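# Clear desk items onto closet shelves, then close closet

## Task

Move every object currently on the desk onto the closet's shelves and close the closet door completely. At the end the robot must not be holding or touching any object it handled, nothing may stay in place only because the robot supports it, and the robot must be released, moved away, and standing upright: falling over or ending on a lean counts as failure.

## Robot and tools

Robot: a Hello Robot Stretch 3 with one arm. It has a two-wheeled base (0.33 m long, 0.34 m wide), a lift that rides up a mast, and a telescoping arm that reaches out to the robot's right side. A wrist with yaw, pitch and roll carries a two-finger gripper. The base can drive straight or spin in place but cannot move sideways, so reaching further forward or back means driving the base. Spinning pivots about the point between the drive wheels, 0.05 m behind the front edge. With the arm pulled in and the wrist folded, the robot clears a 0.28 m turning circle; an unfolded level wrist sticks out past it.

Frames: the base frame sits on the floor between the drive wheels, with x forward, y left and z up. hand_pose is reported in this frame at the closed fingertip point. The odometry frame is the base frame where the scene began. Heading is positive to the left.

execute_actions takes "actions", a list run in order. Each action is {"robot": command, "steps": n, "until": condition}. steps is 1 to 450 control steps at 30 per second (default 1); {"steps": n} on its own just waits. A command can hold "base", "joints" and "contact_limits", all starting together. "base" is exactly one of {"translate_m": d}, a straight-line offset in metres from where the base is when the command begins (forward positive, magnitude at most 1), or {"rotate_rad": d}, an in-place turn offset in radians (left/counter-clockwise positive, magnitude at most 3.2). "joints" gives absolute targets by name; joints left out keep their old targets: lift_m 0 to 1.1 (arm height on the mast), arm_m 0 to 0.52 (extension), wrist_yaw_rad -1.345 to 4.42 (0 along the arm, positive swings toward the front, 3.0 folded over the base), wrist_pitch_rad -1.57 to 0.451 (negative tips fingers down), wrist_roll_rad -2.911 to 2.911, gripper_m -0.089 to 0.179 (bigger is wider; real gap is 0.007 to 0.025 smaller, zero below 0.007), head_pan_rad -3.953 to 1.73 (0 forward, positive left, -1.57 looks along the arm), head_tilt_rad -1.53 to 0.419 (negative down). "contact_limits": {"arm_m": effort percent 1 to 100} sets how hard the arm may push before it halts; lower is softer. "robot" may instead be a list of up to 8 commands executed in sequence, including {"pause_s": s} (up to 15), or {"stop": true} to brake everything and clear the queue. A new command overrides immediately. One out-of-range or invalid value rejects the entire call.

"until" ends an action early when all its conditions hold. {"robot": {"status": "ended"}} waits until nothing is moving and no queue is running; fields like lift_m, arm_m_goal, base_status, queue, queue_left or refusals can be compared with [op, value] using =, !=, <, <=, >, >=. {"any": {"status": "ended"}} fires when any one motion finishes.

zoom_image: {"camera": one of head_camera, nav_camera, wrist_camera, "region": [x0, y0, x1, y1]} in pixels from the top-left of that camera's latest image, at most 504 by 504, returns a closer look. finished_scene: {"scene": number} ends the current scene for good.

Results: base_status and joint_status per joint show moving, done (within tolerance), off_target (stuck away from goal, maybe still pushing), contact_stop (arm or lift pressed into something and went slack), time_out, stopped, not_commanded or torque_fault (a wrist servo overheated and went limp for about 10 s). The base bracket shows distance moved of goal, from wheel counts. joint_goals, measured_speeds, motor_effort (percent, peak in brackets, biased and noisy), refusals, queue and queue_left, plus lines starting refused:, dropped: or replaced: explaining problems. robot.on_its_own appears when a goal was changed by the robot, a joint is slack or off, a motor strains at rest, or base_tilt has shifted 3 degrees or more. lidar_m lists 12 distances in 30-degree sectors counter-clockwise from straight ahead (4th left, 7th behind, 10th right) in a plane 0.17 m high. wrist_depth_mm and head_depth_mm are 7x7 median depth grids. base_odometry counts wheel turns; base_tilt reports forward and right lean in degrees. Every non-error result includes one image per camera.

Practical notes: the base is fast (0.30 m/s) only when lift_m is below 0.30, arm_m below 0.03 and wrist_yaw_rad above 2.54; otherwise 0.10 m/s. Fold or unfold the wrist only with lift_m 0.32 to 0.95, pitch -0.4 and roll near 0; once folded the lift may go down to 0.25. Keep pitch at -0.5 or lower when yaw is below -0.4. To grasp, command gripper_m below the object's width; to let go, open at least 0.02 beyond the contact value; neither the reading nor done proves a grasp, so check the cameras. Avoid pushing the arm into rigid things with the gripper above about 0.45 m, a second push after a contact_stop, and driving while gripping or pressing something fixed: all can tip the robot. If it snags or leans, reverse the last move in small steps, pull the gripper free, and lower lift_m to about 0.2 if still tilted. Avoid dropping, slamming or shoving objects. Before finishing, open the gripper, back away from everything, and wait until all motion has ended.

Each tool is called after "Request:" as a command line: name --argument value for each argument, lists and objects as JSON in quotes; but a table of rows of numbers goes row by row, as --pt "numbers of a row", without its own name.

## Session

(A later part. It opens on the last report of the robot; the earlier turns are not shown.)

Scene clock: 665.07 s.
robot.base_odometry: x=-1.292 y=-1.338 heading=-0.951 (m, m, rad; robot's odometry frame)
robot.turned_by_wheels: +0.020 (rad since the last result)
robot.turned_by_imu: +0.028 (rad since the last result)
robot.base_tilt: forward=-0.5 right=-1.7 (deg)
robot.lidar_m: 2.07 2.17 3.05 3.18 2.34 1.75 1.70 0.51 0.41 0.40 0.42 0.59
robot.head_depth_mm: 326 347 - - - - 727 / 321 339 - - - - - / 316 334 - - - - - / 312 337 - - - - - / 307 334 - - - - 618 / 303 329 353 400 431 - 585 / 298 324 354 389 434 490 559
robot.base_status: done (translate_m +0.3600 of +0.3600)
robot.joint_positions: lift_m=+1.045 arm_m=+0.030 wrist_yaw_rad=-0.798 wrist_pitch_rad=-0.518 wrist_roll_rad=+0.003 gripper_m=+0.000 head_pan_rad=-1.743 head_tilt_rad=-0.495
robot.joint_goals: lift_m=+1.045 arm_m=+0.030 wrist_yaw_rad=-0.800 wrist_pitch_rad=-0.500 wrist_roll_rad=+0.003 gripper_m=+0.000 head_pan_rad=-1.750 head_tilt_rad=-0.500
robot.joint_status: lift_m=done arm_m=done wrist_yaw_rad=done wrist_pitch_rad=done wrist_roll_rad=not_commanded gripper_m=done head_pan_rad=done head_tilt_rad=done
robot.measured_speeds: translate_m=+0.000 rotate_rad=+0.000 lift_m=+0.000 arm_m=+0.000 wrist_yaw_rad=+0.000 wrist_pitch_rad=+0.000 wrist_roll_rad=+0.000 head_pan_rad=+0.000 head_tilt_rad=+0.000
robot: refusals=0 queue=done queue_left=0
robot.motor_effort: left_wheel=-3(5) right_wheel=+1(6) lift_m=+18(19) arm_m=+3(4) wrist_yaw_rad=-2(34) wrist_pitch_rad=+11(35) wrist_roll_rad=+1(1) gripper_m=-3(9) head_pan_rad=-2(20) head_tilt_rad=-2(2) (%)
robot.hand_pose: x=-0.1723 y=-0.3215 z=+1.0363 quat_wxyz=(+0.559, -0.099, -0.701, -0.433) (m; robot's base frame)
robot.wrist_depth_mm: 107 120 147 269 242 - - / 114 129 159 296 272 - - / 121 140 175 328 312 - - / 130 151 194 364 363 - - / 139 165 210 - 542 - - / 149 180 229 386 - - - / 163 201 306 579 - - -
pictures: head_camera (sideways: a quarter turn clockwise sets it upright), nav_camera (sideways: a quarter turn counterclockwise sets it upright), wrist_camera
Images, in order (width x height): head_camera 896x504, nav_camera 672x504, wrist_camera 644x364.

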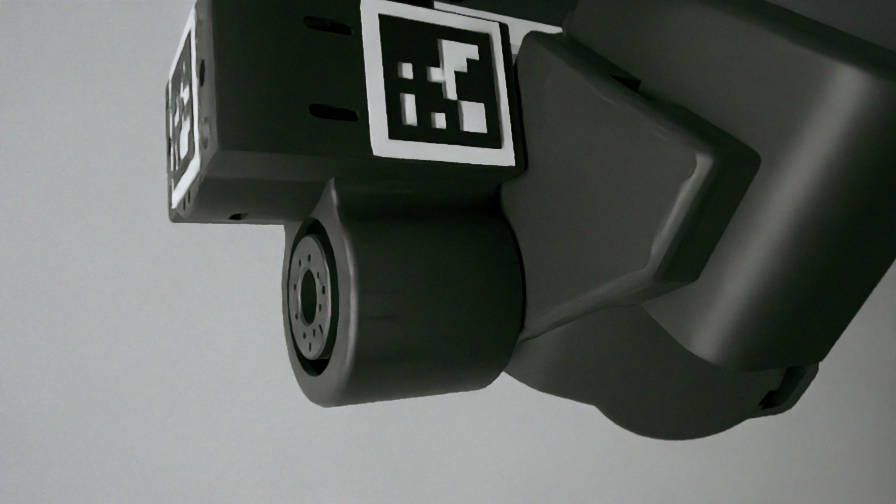

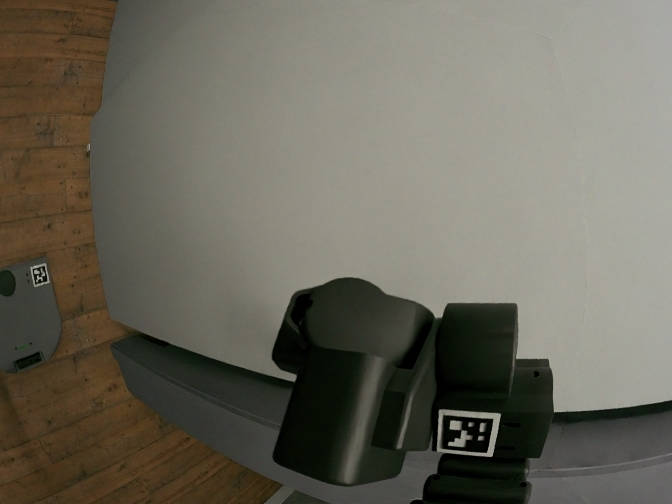

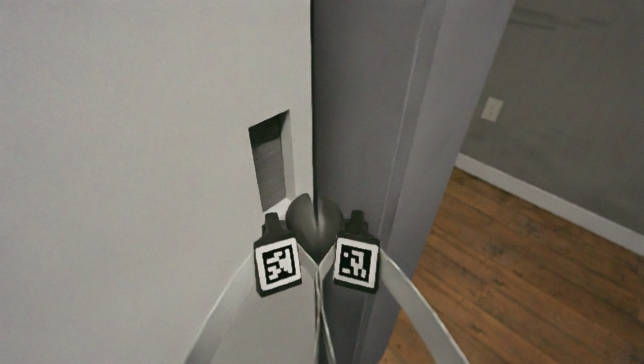

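Request:
zoom_image --camera "wrist_camera" --region '[240,0,400,220]'

Region (240, 0, 400, 220) of wrist_camera's 644x364 image, scaled by 2.291; it fills the left 367 columns of this view, and the rest is white.

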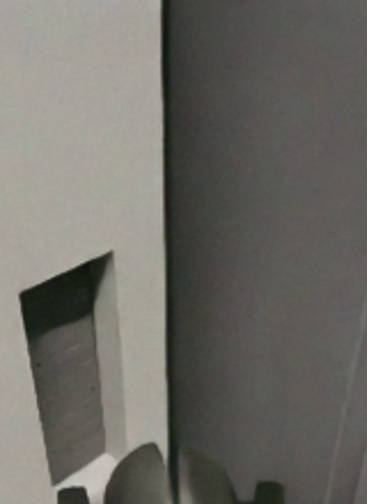

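Request:
execute_actions --actions '[{"robot":[{"joints":{"arm_m":0.0}},{"joints":{"wrist_pitch_rad":-1.3}},{"joints":{"lift_m":0.7,"head_pan_rad":-1.0,"head_tilt_rad":-0.3},"base":{"translate_m":-0.45}}],"steps":400,"until":{"robot":{"status":"ended"}}}]'

Scene clock: 676.83 s.
robot.base_odometry: x=-1.554 y=-0.972 heading=-0.951 (m, m, rad; robot's odometry frame)
robot.turned_by_wheels: +0.000 (rad since the last result)
robot.turned_by_imu: -0.003 (rad since the last result)
robot.base_tilt: forward=-0.5 right=-1.7 (deg)
robot.lidar_m: 1.67 2.64 3.70 3.22 1.73 1.29 1.25 1.30 1.14 0.36 0.37 0.56
robot.head_depth_mm: 705 295 308 324 342 363 390 / 828 1051 1050 1155 888 1144 910 / 642 1076 790 1185 885 1190 996 / 363 384 408 433 463 504 538 / 387 409 436 467 502 544 590 / 413 440 470 508 548 597 658 / 443 474 511 552 602 662 736
robot.base_status: done (translate_m -0.4500 of -0.4500)
robot.joint_positions: lift_m=+0.701 arm_m=+0.000 wrist_yaw_rad=-0.798 wrist_pitch_rad=-1.300 wrist_roll_rad=+0.003 gripper_m=+0.000 head_pan_rad=-1.007 head_tilt_rad=-0.310
robot.joint_goals: lift_m=+0.700 arm_m=+0.000 wrist_yaw_rad=-0.800 wrist_pitch_rad=-1.300 wrist_roll_rad=+0.003 gripper_m=+0.000 head_pan_rad=-1.000 head_tilt_rad=-0.300
robot.joint_status: lift_m=done arm_m=done wrist_yaw_rad=done wrist_pitch_rad=done wrist_roll_rad=not_commanded gripper_m=done head_pan_rad=done head_tilt_rad=done
robot.measured_speeds: translate_m=+0.000 rotate_rad=+0.000 lift_m=+0.000 arm_m=+0.000 wrist_yaw_rad=+0.000 wrist_pitch_rad=+0.000 wrist_roll_rad=+0.000 head_pan_rad=+0.000 head_tilt_rad=+0.000
robot: refusals=0 queue=done queue_left=0
robot.motor_effort: left_wheel=-2(7) right_wheel=+1(3) lift_m=+16(17) arm_m=-3(1) wrist_yaw_rad=-2(2) wrist_pitch_rad=+0(10) wrist_roll_rad=+1(1) gripper_m=-3(3) head_pan_rad=+3(28) head_tilt_rad=+3(17) (%)
robot.hand_pose: x=-0.0540 y=-0.1768 z=+0.5859 quat_wxyz=(+0.351, +0.175, -0.685, -0.614) (m; robot's base frame)
robot.wrist_depth_mm: 178 215 739 767 783 778 791 / 202 251 760 753 764 769 800 / 230 304 494 751 750 773 776 / 262 372 730 720 752 768 776 / 427 645 713 - - 742 740 / 478 700 710 - - 746 748 / 686 717 690 732 - 718 744
pictures: head_camera (sideways: a quarter turn clockwise sets it upright), nav_camera (sideways: a quarter turn counterclockwise sets it upright), wrist_camera
Images, in order (width x height): head_camera 896x504, nav_camera 672x504, wrist_camera 644x364.

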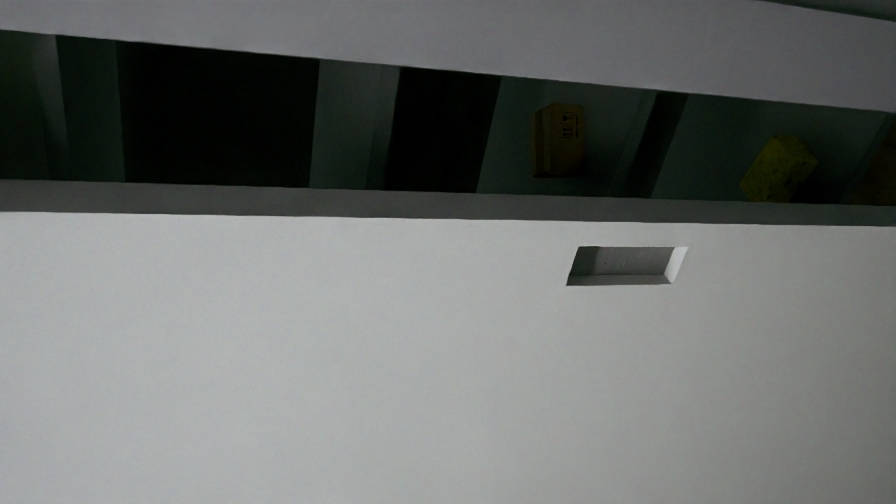

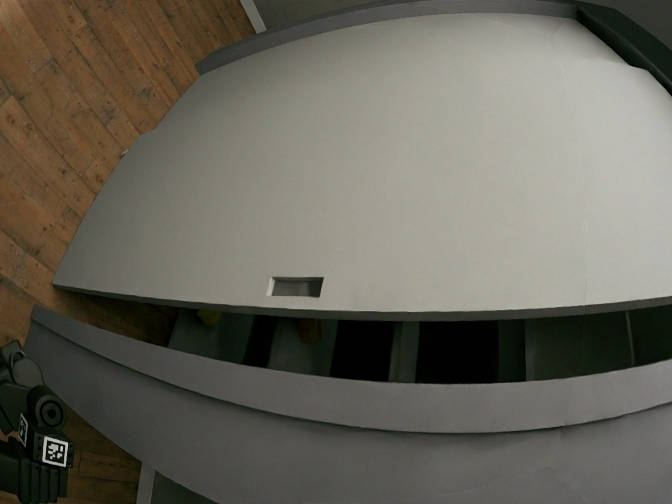

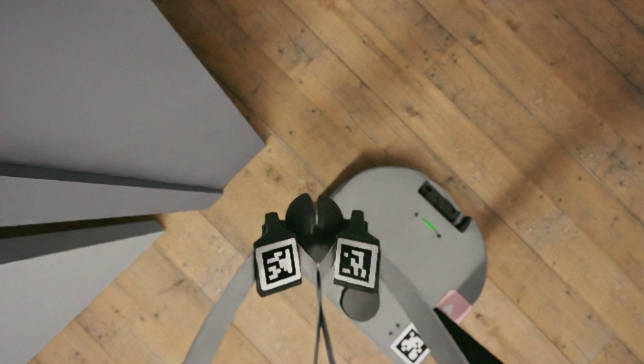

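Request:
execute_actions --actions '[{"robot":[{"joints":{"lift_m":1.05,"head_pan_rad":-1.75,"head_tilt_rad":-0.5},"base":{"translate_m":0.45}},{"joints":{"wrist_pitch_rad":-0.5}},{"joints":{"arm_m":0.05}}],"steps":450,"until":{"robot":{"status":"ended"}}}]'

Scene clock: 689.83 s.
robot.base_odometry: x=-1.292 y=-1.338 heading=-0.951 (m, m, rad; robot's odometry frame)
robot.turned_by_wheels: +0.000 (rad since the last result)
robot.turned_by_imu: +0.005 (rad since the last result)
robot.base_tilt: forward=-0.6 right=-1.7 (deg)
robot.lidar_m: 2.07 2.17 3.04 3.21 2.34 1.75 1.70 0.51 0.41 0.40 0.42 0.58
robot.head_depth_mm: 325 344 - 445 - 760 777 / 320 - - - - - 666 / 315 - - - - - 648 / 311 333 - - - - 613 / 306 331 - - - - 584 / 302 328 357 395 - 517 569 / 298 323 352 388 430 486 555
robot.base_status: done (translate_m +0.4500 of +0.4500)
robot.joint_positions: lift_m=+1.049 arm_m=+0.050 wrist_yaw_rad=-0.798 wrist_pitch_rad=-0.518 wrist_roll_rad=+0.003 gripper_m=+0.000 head_pan_rad=-1.743 head_tilt_rad=-0.493
robot.joint_goals: lift_m=+1.050 arm_m=+0.050 wrist_yaw_rad=-0.800 wrist_pitch_rad=-0.500 wrist_roll_rad=+0.003 gripper_m=+0.000 head_pan_rad=-1.750 head_tilt_rad=-0.500
robot.joint_status: lift_m=done arm_m=done wrist_yaw_rad=done wrist_pitch_rad=done wrist_roll_rad=not_commanded gripper_m=done head_pan_rad=done head_tilt_rad=done
robot.measured_speeds: translate_m=+0.000 rotate_rad=+0.000 lift_m=+0.000 arm_m=+0.000 wrist_yaw_rad=+0.000 wrist_pitch_rad=+0.000 wrist_roll_rad=+0.000 head_pan_rad=+0.000 head_tilt_rad=+0.000
robot: refusals=0 queue=done queue_left=0
robot.motor_effort: left_wheel=-2(4) right_wheel=+2(5) lift_m=+42(48) arm_m=+3(4) wrist_yaw_rad=-2(2) wrist_pitch_rad=+10(11) wrist_roll_rad=+1(1) gripper_m=-3(3) head_pan_rad=-1(24) head_tilt_rad=-3(17) (%)
robot.hand_pose: x=-0.1723 y=-0.3415 z=+1.0404 quat_wxyz=(+0.558, -0.099, -0.701, -0.433) (m; robot's base frame)
robot.wrist_depth_mm: 92 103 125 159 237 309 - / 98 110 136 179 259 - - / 104 118 150 209 293 - - / 111 129 165 238 339 - - / 119 140 180 - 402 - - / 130 154 196 335 - - - / 140 171 261 450 - - -
pictures: head_camera (sideways: a quarter turn clockwise sets it upright), nav_camera (sideways: a quarter turn counterclockwise sets it upright), wrist_camera
Images, in order (width x height): head_camera 896x504, nav_camera 672x504, wrist_camera 644x364.

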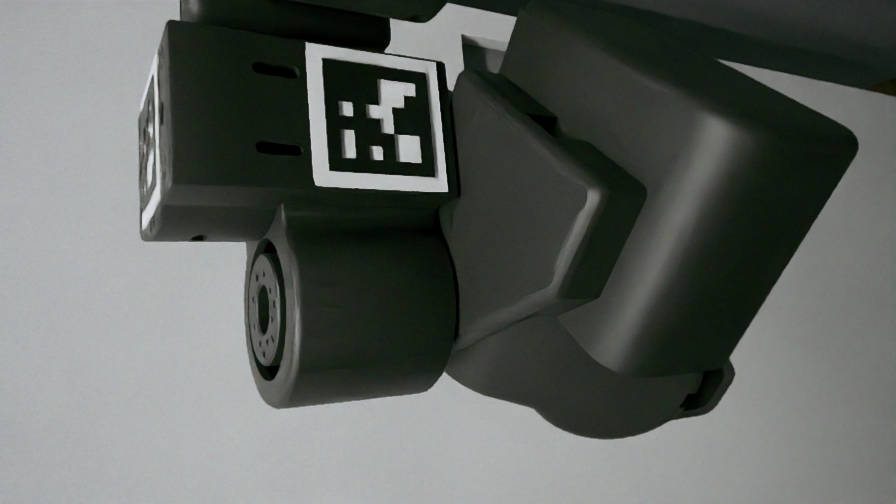

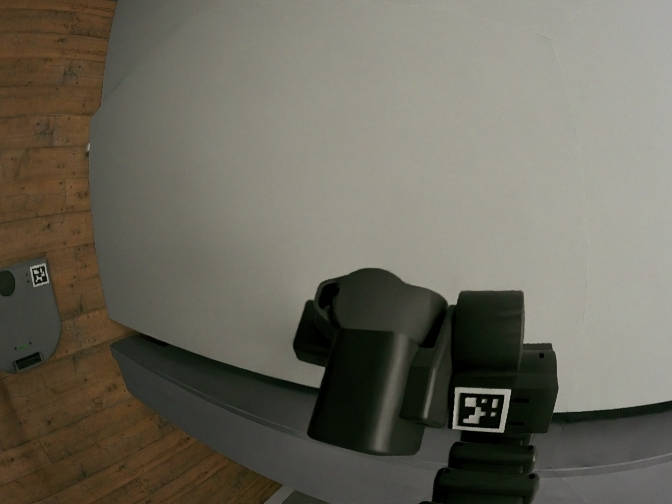

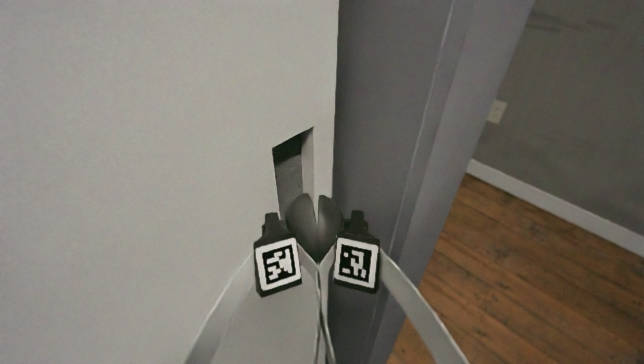

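Request:
execute_actions --actions '[{"robot":[{"base":{"translate_m":0.02},"joints":{"lift_m":1.06}},{"joints":{"arm_m":0.16},"contact_limits":{"arm_m":9}}],"steps":300,"until":{"robot":{"status":"ended"}}}]'

Scene clock: 693.83 s.
robot.base_odometry: x=-1.281 y=-1.354 heading=-0.951 (m, m, rad; robot's odometry frame)
robot.turned_by_wheels: +0.000 (rad since the last result)
robot.turned_by_imu: -0.001 (rad since the last result)
robot.base_tilt: forward=-0.5 right=-1.8 (deg)
robot.lidar_m: 2.05 2.15 3.01 3.66 2.37 1.77 1.72 0.51 0.41 0.40 0.42 0.59
robot.head_depth_mm: 326 - 407 439 501 728 822 / 322 - 395 - 495 555 646 / 315 - - - 495 540 628 / 311 - - - - 528 609 / 310 328 - - 472 514 595 / 305 325 364 - 458 503 577 / 300 326 356 390 435 491 560
robot.base_status: done (translate_m +0.0200 of +0.0200)
robot.joint_positions: lift_m=+1.060 arm_m=+0.095 wrist_yaw_rad=-0.848 wrist_pitch_rad=-0.568 wrist_roll_rad=+0.003 gripper_m=+0.000 head_pan_rad=-1.743 head_tilt_rad=-0.494
robot.joint_goals: lift_m=+1.060 arm_m=+0.095 wrist_yaw_rad=-0.800 wrist_pitch_rad=-0.500 wrist_roll_rad=+0.003 gripper_m=+0.000 head_pan_rad=-1.750 head_tilt_rad=-0.500
robot.joint_status: lift_m=done arm_m=contact_stop wrist_yaw_rad=done wrist_pitch_rad=done wrist_roll_rad=not_commanded gripper_m=done head_pan_rad=done head_tilt_rad=done
robot.measured_speeds: translate_m=+0.000 rotate_rad=-0.002 lift_m=+0.000 arm_m=-0.005 wrist_yaw_rad=-0.030 wrist_pitch_rad=-0.048 wrist_roll_rad=+0.000 head_pan_rad=+0.000 head_tilt_rad=+0.000
robot: refusals=0 queue=dropped queue_left=0
robot.on_its_own: arm_m is slack since a contact_stop, until your next command for it (your +0.160 is given up)
robot.motor_effort: left_wheel=-9(8) right_wheel=+10(10) lift_m=+41(48) arm_m=+6(9) wrist_yaw_rad=+30(30) wrist_pitch_rad=+42(45) wrist_roll_rad=+1(1) gripper_m=-9(9) head_pan_rad=-1(2) head_tilt_rad=-2(3) (%)
robot.contact_limits: arm_m 9 (drawing in: default 15, maximum 25; extending or still: default 22, maximum 35)
robot.hand_pose: x=-0.1738 y=-0.3738 z=+1.0401 quat_wxyz=(+0.536, -0.099, -0.701, -0.460) (m; robot's base frame)
robot.wrist_depth_mm: - 74 92 121 237 226 - / - 79 100 136 266 371 - / - 86 111 157 295 - - / - 94 124 182 350 - - / 87 102 140 - 412 - - / 95 113 152 301 - - - / 104 127 203 350 - - -
pictures: head_camera (sideways: a quarter turn clockwise sets it upright), nav_camera (sideways: a quarter turn counterclockwise sets it upright), wrist_camera
Images, in order (width x height): head_camera 896x504, nav_camera 672x504, wrist_camera 644x364.

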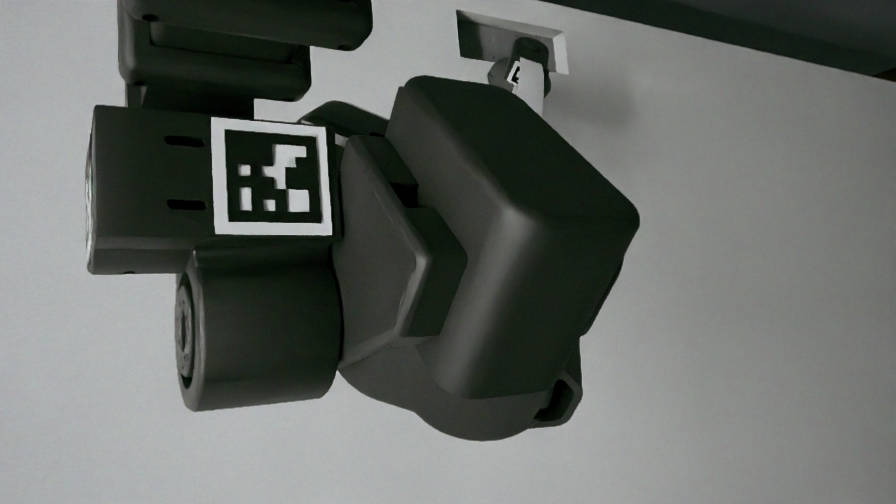

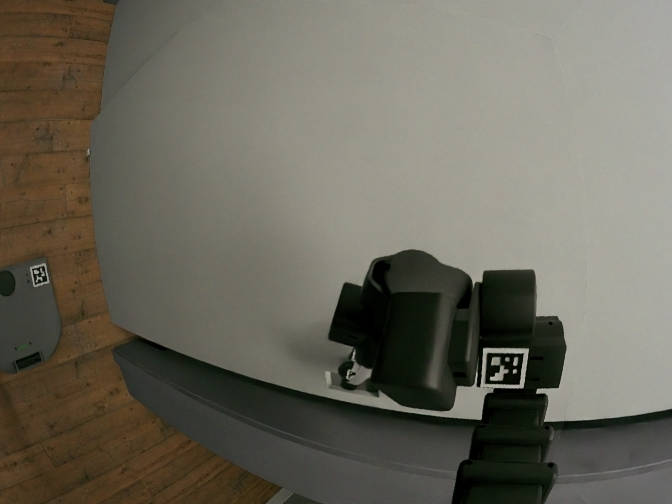

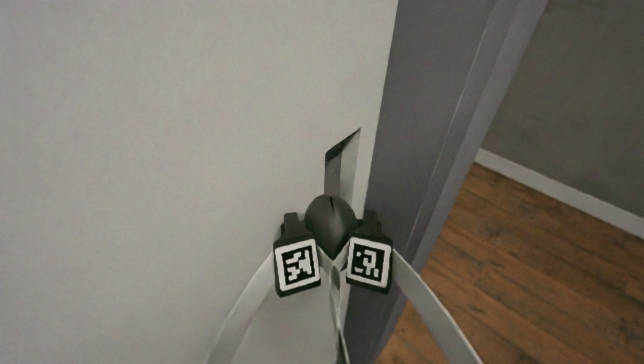

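Request:
execute_actions --actions '[{"robot":[{"joints":{"arm_m":0.08}},{"base":{"translate_m":-0.02}},{"joints":{"arm_m":0.16},"contact_limits":{"arm_m":9}}],"steps":300,"until":{"robot":{"status":"ended"}}}]'

Scene clock: 698.20 s.
robot.base_odometry: x=-1.292 y=-1.338 heading=-0.951 (m, m, rad; robot's odometry frame)
robot.turned_by_wheels: +0.000 (rad since the last result)
robot.turned_by_imu: +0.000 (rad since the last result)
robot.base_tilt: forward=-0.5 right=-1.8 (deg)
robot.lidar_m: 2.07 2.17 3.05 3.21 2.34 1.75 1.70 0.51 0.41 0.40 0.42 0.59
robot.head_depth_mm: 326 - 403 438 849 722 773 / 321 - 392 433 492 553 648 / 315 - - - 486 538 627 / 310 - - - - 526 610 / 309 326 - - 469 512 591 / 304 325 361 - 453 500 575 / 300 325 355 389 435 490 561
robot.base_status: done (translate_m -0.0200 of -0.0200)
robot.joint_positions: lift_m=+1.060 arm_m=+0.103 wrist_yaw_rad=-0.909 wrist_pitch_rad=-0.563 wrist_roll_rad=+0.003 gripper_m=+0.000 head_pan_rad=-1.743 head_tilt_rad=-0.494
robot.joint_goals: lift_m=+1.060 arm_m=+0.103 wrist_yaw_rad=-0.858 wrist_pitch_rad=-0.500 wrist_roll_rad=+0.003 gripper_m=+0.000 head_pan_rad=-1.750 head_tilt_rad=-0.500
robot.joint_status: lift_m=done arm_m=contact_stop wrist_yaw_rad=done wrist_pitch_rad=done wrist_roll_rad=not_commanded gripper_m=done head_pan_rad=done head_tilt_rad=done
robot.measured_speeds: translate_m=+0.000 rotate_rad=-0.001 lift_m=+0.000 arm_m=-0.007 wrist_yaw_rad=-0.040 wrist_pitch_rad=-0.024 wrist_roll_rad=+0.000 head_pan_rad=+0.000 head_tilt_rad=+0.000
robot: refusals=0 queue=dropped queue_left=0
robot.on_its_own: wrist_yaw_rad is held at -0.858, not at your -0.800, by its stall guard, which is still easing; arm_m is slack since a contact_stop, until your next command for it (your +0.160 is given up)
robot.motor_effort: left_wheel=-8(10) right_wheel=+7(11) lift_m=+41(41) arm_m=+6(9) wrist_yaw_rad=+32(32) wrist_pitch_rad=+39(41) wrist_roll_rad=+1(1) gripper_m=-9(10) head_pan_rad=-1(2) head_tilt_rad=-2(2) (%)
robot.contact_limits: arm_m 9 (drawing in: default 15, maximum 25; extending or still: default 22, maximum 35)
robot.hand_pose: x=-0.1823 y=-0.3732 z=+1.0411 quat_wxyz=(+0.523, -0.122, -0.697, -0.475) (m; robot's base frame)
robot.wrist_depth_mm: - 72 90 124 220 336 - / - 77 99 139 243 - - / - 83 109 158 275 - - / - 89 120 198 319 - - / - 97 136 - 621 - - / 89 107 146 304 - - - / 97 118 168 371 - - -
pictures: head_camera (sideways: a quarter turn clockwise sets it upright), nav_camera (sideways: a quarter turn counterclockwise sets it upright), wrist_camera
Images, in order (width x height): head_camera 896x504, nav_camera 672x504, wrist_camera 644x364.

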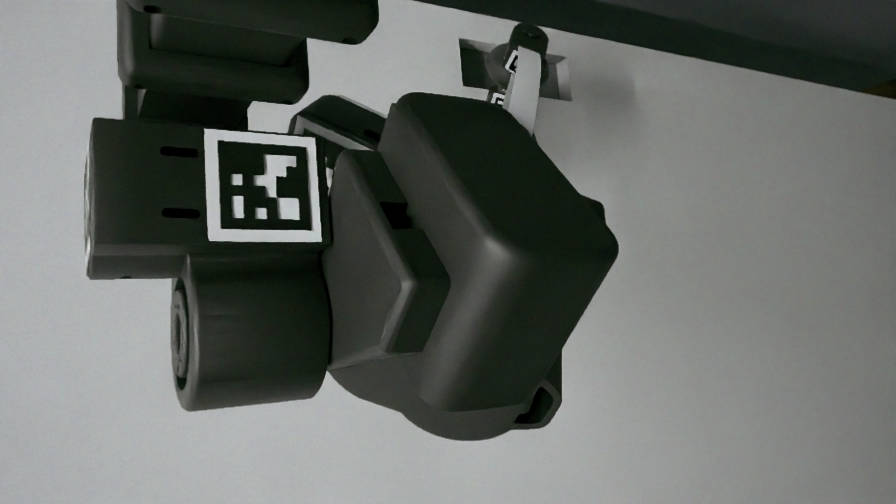

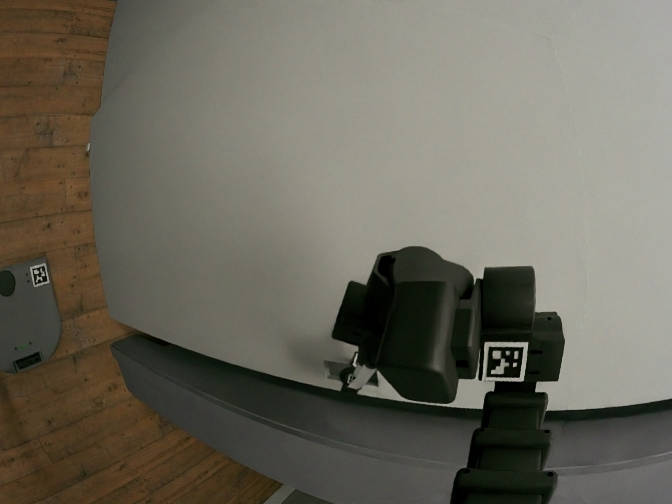

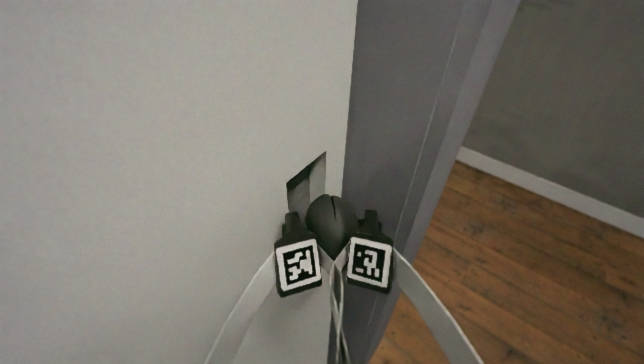

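Seated. Back up.

Request:
execute_actions --actions '[{"robot":{"joints":{"arm_m":0.098,"wrist_yaw_rad":-0.87},"contact_limits":{"arm_m":14},"base":{"translate_m":-0.08}},"steps":150,"until":{"robot":{"base_status":["!=","moving"]}}}]'

Scene clock: 703.70 s.
robot.base_odometry: x=-1.339 y=-1.273 heading=-0.951 (m, m, rad; robot's odometry frame)
robot.turned_by_wheels: +0.000 (rad since the last result)
robot.turned_by_imu: -0.005 (rad since the last result)
robot.base_tilt: forward=-0.6 right=-1.7 (deg)
robot.lidar_m: 2.15 2.25 3.13 3.21 2.23 1.67 1.62 0.52 0.41 0.40 0.42 0.58
robot.head_depth_mm: 324 - 398 466 507 555 619 / 318 - 393 - 490 553 669 / 311 - - - 489 536 625 / 307 - - - - 522 606 / 306 323 - - 464 511 588 / 302 322 359 - 451 497 571 / 297 322 351 386 431 485 556
robot.base_status: done (translate_m -0.0800 of -0.0800)
robot.joint_positions: lift_m=+1.060 arm_m=+0.098 wrist_yaw_rad=-0.884 wrist_pitch_rad=-0.528 wrist_roll_rad=+0.003 gripper_m=+0.000 head_pan_rad=-1.743 head_tilt_rad=-0.495
robot.joint_goals: lift_m=+1.060 arm_m=+0.098 wrist_yaw_rad=-0.870 wrist_pitch_rad=-0.500 wrist_roll_rad=+0.003 gripper_m=+0.000 head_pan_rad=-1.750 head_tilt_rad=-0.500
robot.joint_status: lift_m=done arm_m=done wrist_yaw_rad=done wrist_pitch_rad=done wrist_roll_rad=not_commanded gripper_m=done head_pan_rad=done head_tilt_rad=done
robot.measured_speeds: translate_m=+0.000 rotate_rad=+0.000 lift_m=+0.000 arm_m=+0.000 wrist_yaw_rad=+0.000 wrist_pitch_rad=+0.000 wrist_roll_rad=+0.000 head_pan_rad=+0.000 head_tilt_rad=+0.000
robot: refusals=0 queue=done queue_left=0
robot.motor_effort: left_wheel=-3(18) right_wheel=-1(30) lift_m=+36(41) arm_m=+3(5) wrist_yaw_rad=+8(31) wrist_pitch_rad=+17(37) wrist_roll_rad=+1(1) gripper_m=-4(9) head_pan_rad=-2(2) head_tilt_rad=-1(2) (%)
robot.contact_limits: arm_m 14 (drawing in: default 15, maximum 25; extending or still: default 22, maximum 35)
robot.hand_pose: x=-0.1833 y=-0.3751 z=+1.0485 quat_wxyz=(+0.537, -0.125, -0.696, -0.459) (m; robot's base frame)
robot.wrist_depth_mm: - 71 89 119 145 286 - / - 75 97 132 162 - - / - 81 105 150 186 - - / - 87 117 180 222 - - / - 95 130 - 425 - - / 87 104 137 310 - - - / 94 114 183 321 - - -
pictures: head_camera (sideways: a quarter turn clockwise sets it upright), nav_camera (sideways: a quarter turn counterclockwise sets it upright), wrist_camera
Images, in order (width x height): head_camera 896x504, nav_camera 672x504, wrist_camera 644x364.

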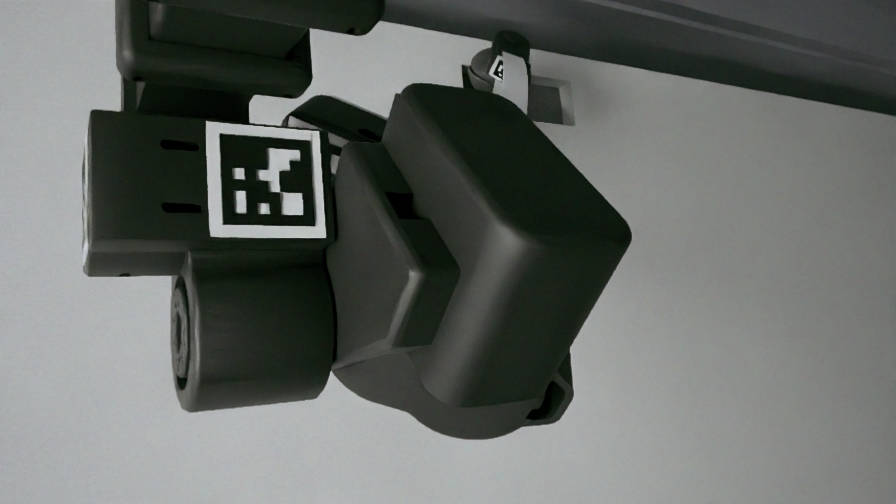

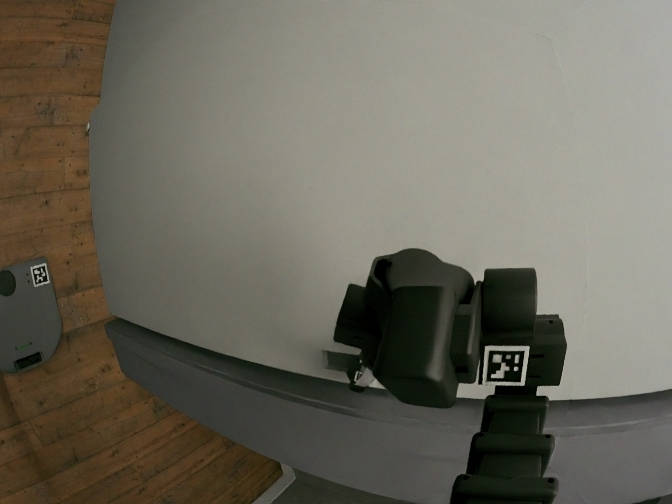

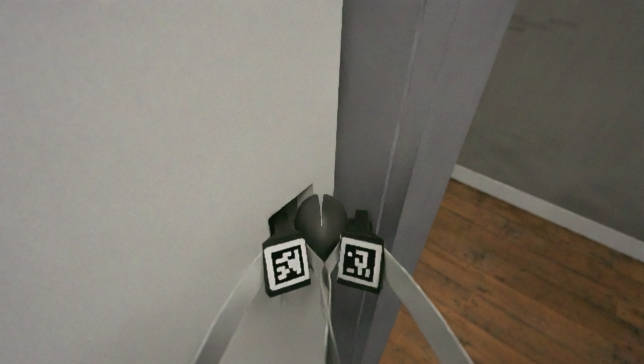

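Request:
execute_actions --actions '[{"robot":{"joints":{"arm_m":0.101},"contact_limits":{"arm_m":14},"base":{"translate_m":-0.06}},"steps":150,"until":{"robot":{"base_status":["!=","moving"]}}}]'

Scene clock: 708.53 s.
robot.base_odometry: x=-1.374 y=-1.224 heading=-0.951 (m, m, rad; robot's odometry frame)
robot.turned_by_wheels: +0.000 (rad since the last result)
robot.turned_by_imu: +0.061 (rad since the last result)
robot.base_tilt: forward=-0.5 right=-1.8 (deg)
robot.lidar_m: 2.20 2.35 3.44 3.21 2.06 1.60 1.57 0.50 0.40 0.40 0.42 0.62
robot.head_depth_mm: 315 - 386 418 466 510 577 / 313 - - 410 479 535 617 / 306 - - - 477 526 610 / 304 - - - - 518 600 / 305 322 - - 465 510 586 / 302 321 359 - 453 501 577 / 299 325 355 390 436 493 567
robot.base_status: done (translate_m -0.0599 of -0.0600)
robot.joint_positions: lift_m=+1.060 arm_m=+0.100 wrist_yaw_rad=-0.945 wrist_pitch_rad=-0.539 wrist_roll_rad=+0.002 gripper_m=+0.000 head_pan_rad=-1.743 head_tilt_rad=-0.495
robot.joint_goals: lift_m=+1.060 arm_m=+0.101 wrist_yaw_rad=-0.931 wrist_pitch_rad=-0.500 wrist_roll_rad=+0.002 gripper_m=+0.000 head_pan_rad=-1.750 head_tilt_rad=-0.500
robot.joint_status: lift_m=done arm_m=done wrist_yaw_rad=done wrist_pitch_rad=done wrist_roll_rad=not_commanded gripper_m=done head_pan_rad=done head_tilt_rad=done
robot.measured_speeds: translate_m=+0.000 rotate_rad=+0.000 lift_m=+0.000 arm_m=+0.000 wrist_yaw_rad=+0.000 wrist_pitch_rad=+0.000 wrist_roll_rad=+0.000 head_pan_rad=+0.000 head_tilt_rad=+0.000
robot: refusals=0 queue=done queue_left=0
robot.on_its_own: wrist_yaw_rad is held at -0.931, not at your -0.870, by its stall guard, which is not easing now
robot.motor_effort: left_wheel=-2(14) right_wheel=-13(28) lift_m=+34(36) arm_m=+8(10) wrist_yaw_rad=+9(28) wrist_pitch_rad=+23(27) wrist_roll_rad=+1(1) gripper_m=-5(9) head_pan_rad=-2(2) head_tilt_rad=-3(2) (%)
robot.contact_limits: arm_m 14 (drawing in: default 15, maximum 25; extending or still: default 22, maximum 35)
robot.hand_pose: x=-0.1898 y=-0.3664 z=+1.0464 quat_wxyz=(+0.520, -0.143, -0.693, -0.478) (m; robot's base frame)
robot.wrist_depth_mm: - 68 85 114 117 - - / - 73 93 127 132 - - / - 78 102 145 153 - - / - 84 113 170 197 - - / - 92 125 - 413 - - / - 100 134 256 - - - / 91 110 179 289 - - -
pictures: head_camera (sideways: a quarter turn clockwise sets it upright), nav_camera (sideways: a quarter turn counterclockwise sets it upright), wrist_camera
Images, in order (width x height): head_camera 896x504, nav_camera 672x504, wrist_camera 644x364.

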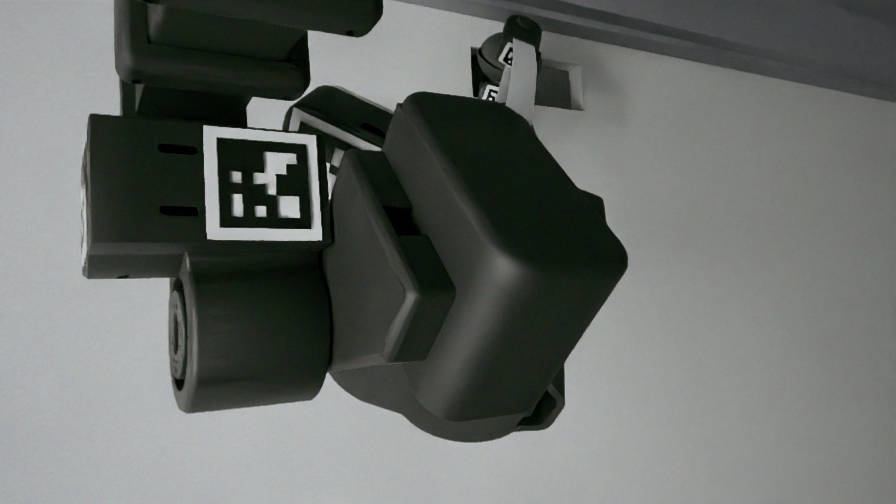

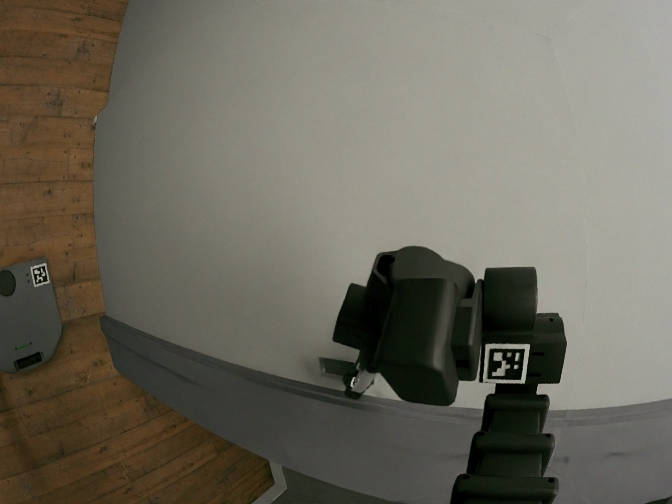

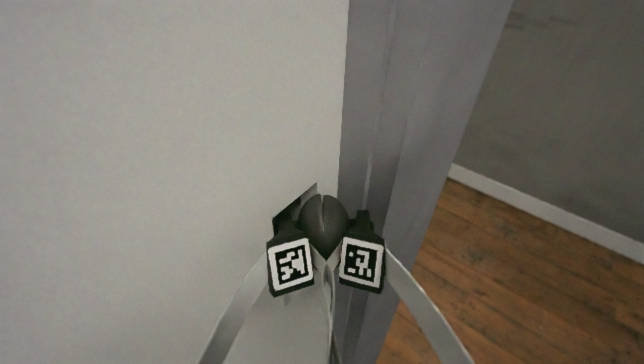

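Request:
execute_actions --actions '[{"robot":[{"joints":{"arm_m":0.0}},{"joints":{"wrist_pitch_rad":-1.3}},{"base":{"rotate_rad":-0.06}},{"joints":{"lift_m":0.75,"head_pan_rad":-1.0,"head_tilt_rad":-0.3},"base":{"translate_m":-0.35}}],"steps":400,"until":{"robot":{"status":"ended"}}}]'

Scene clock: 719.93 s.
robot.base_odometry: x=-1.559 y=-0.927 heading=-1.011 (m, m, rad; robot's odometry frame)
robot.turned_by_wheels: -0.060 (rad since the last result)
robot.turned_by_imu: -0.062 (rad since the last result)
robot.base_tilt: forward=-0.5 right=-1.7 (deg)
robot.lidar_m: 1.69 2.67 3.72 3.25 1.70 1.26 1.22 1.27 1.14 0.37 0.37 0.56
robot.head_depth_mm: 285 294 311 331 353 377 406 / 298 313 327 347 367 390 417 / 343 361 382 405 431 467 495 / 363 384 407 434 464 499 538 / 386 408 436 467 502 543 591 / 412 439 470 503 547 597 654 / 442 473 508 551 599 659 733
robot.base_status: done (translate_m -0.3500 of -0.3500)
robot.joint_positions: lift_m=+0.751 arm_m=+0.000 wrist_yaw_rad=-0.933 wrist_pitch_rad=-1.300 wrist_roll_rad=+0.002 gripper_m=+0.000 head_pan_rad=-1.007 head_tilt_rad=-0.310
robot.joint_goals: lift_m=+0.750 arm_m=+0.000 wrist_yaw_rad=-0.931 wrist_pitch_rad=-1.300 wrist_roll_rad=+0.002 gripper_m=+0.000 head_pan_rad=-1.000 head_tilt_rad=-0.300
robot.joint_status: lift_m=done arm_m=done wrist_yaw_rad=done wrist_pitch_rad=done wrist_roll_rad=not_commanded gripper_m=done head_pan_rad=done head_tilt_rad=done
robot.measured_speeds: translate_m=+0.000 rotate_rad=+0.000 lift_m=+0.000 arm_m=+0.000 wrist_yaw_rad=+0.000 wrist_pitch_rad=+0.000 wrist_roll_rad=+0.000 head_pan_rad=+0.000 head_tilt_rad=+0.000
robot: refusals=0 queue=done queue_left=0
robot.on_its_own: wrist_yaw_rad is held at -0.931, not at your -0.870, by its stall guard, which is not easing now
robot.motor_effort: left_wheel=+2(5) right_wheel=-4(13) lift_m=+16(33) arm_m=-1(8) wrist_yaw_rad=+0(8) wrist_pitch_rad=+0(21) wrist_roll_rad=+1(1) gripper_m=-3(5) head_pan_rad=+3(27) head_tilt_rad=+3(15) (%)
robot.hand_pose: x=-0.0579 y=-0.1721 z=+0.6359 quat_wxyz=(+0.309, +0.129, -0.695, -0.636) (m; robot's base frame)
robot.wrist_depth_mm: 505 794 816 814 834 809 857 / 204 798 801 805 816 811 816 / 226 305 781 809 807 805 876 / 261 372 738 793 805 826 818 / 297 440 759 - - 811 791 / 385 716 785 761 - 791 815 / 497 764 756 773 776 795 769
pictures: head_camera (sideways: a quarter turn clockwise sets it upright), nav_camera (sideways: a quarter turn counterclockwise sets it upright), wrist_camera
Images, in order (width x height): head_camera 896x504, nav_camera 672x504, wrist_camera 644x364.

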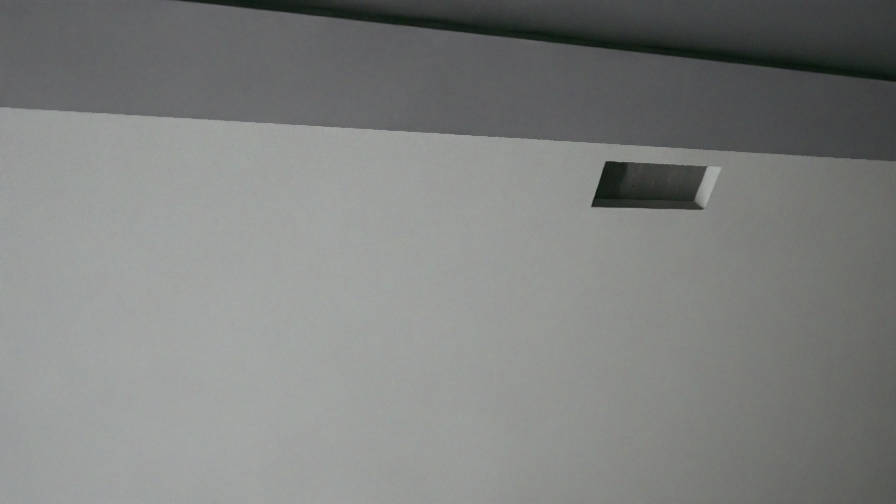

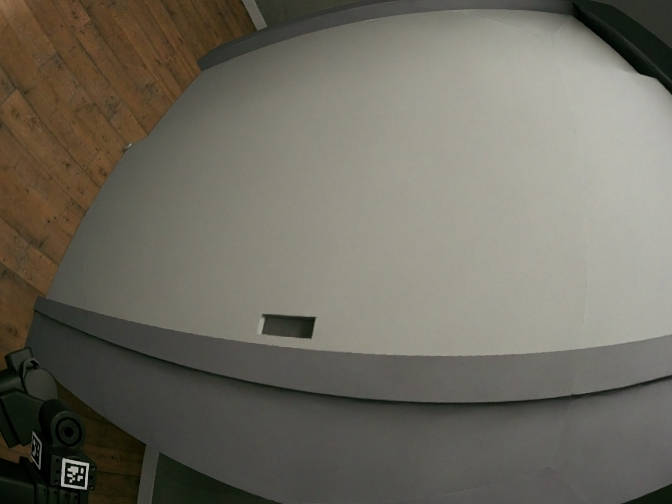

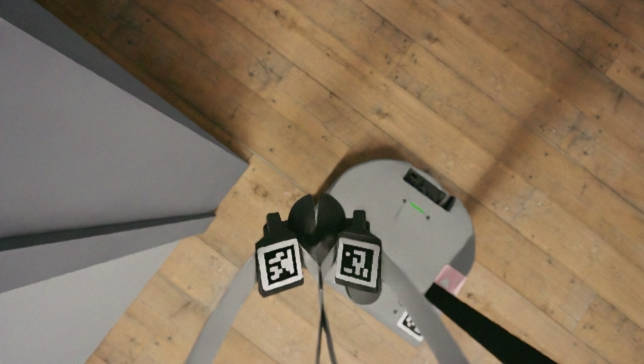

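Request:
finished_scene --scene 2

The scene is finished: the task was done.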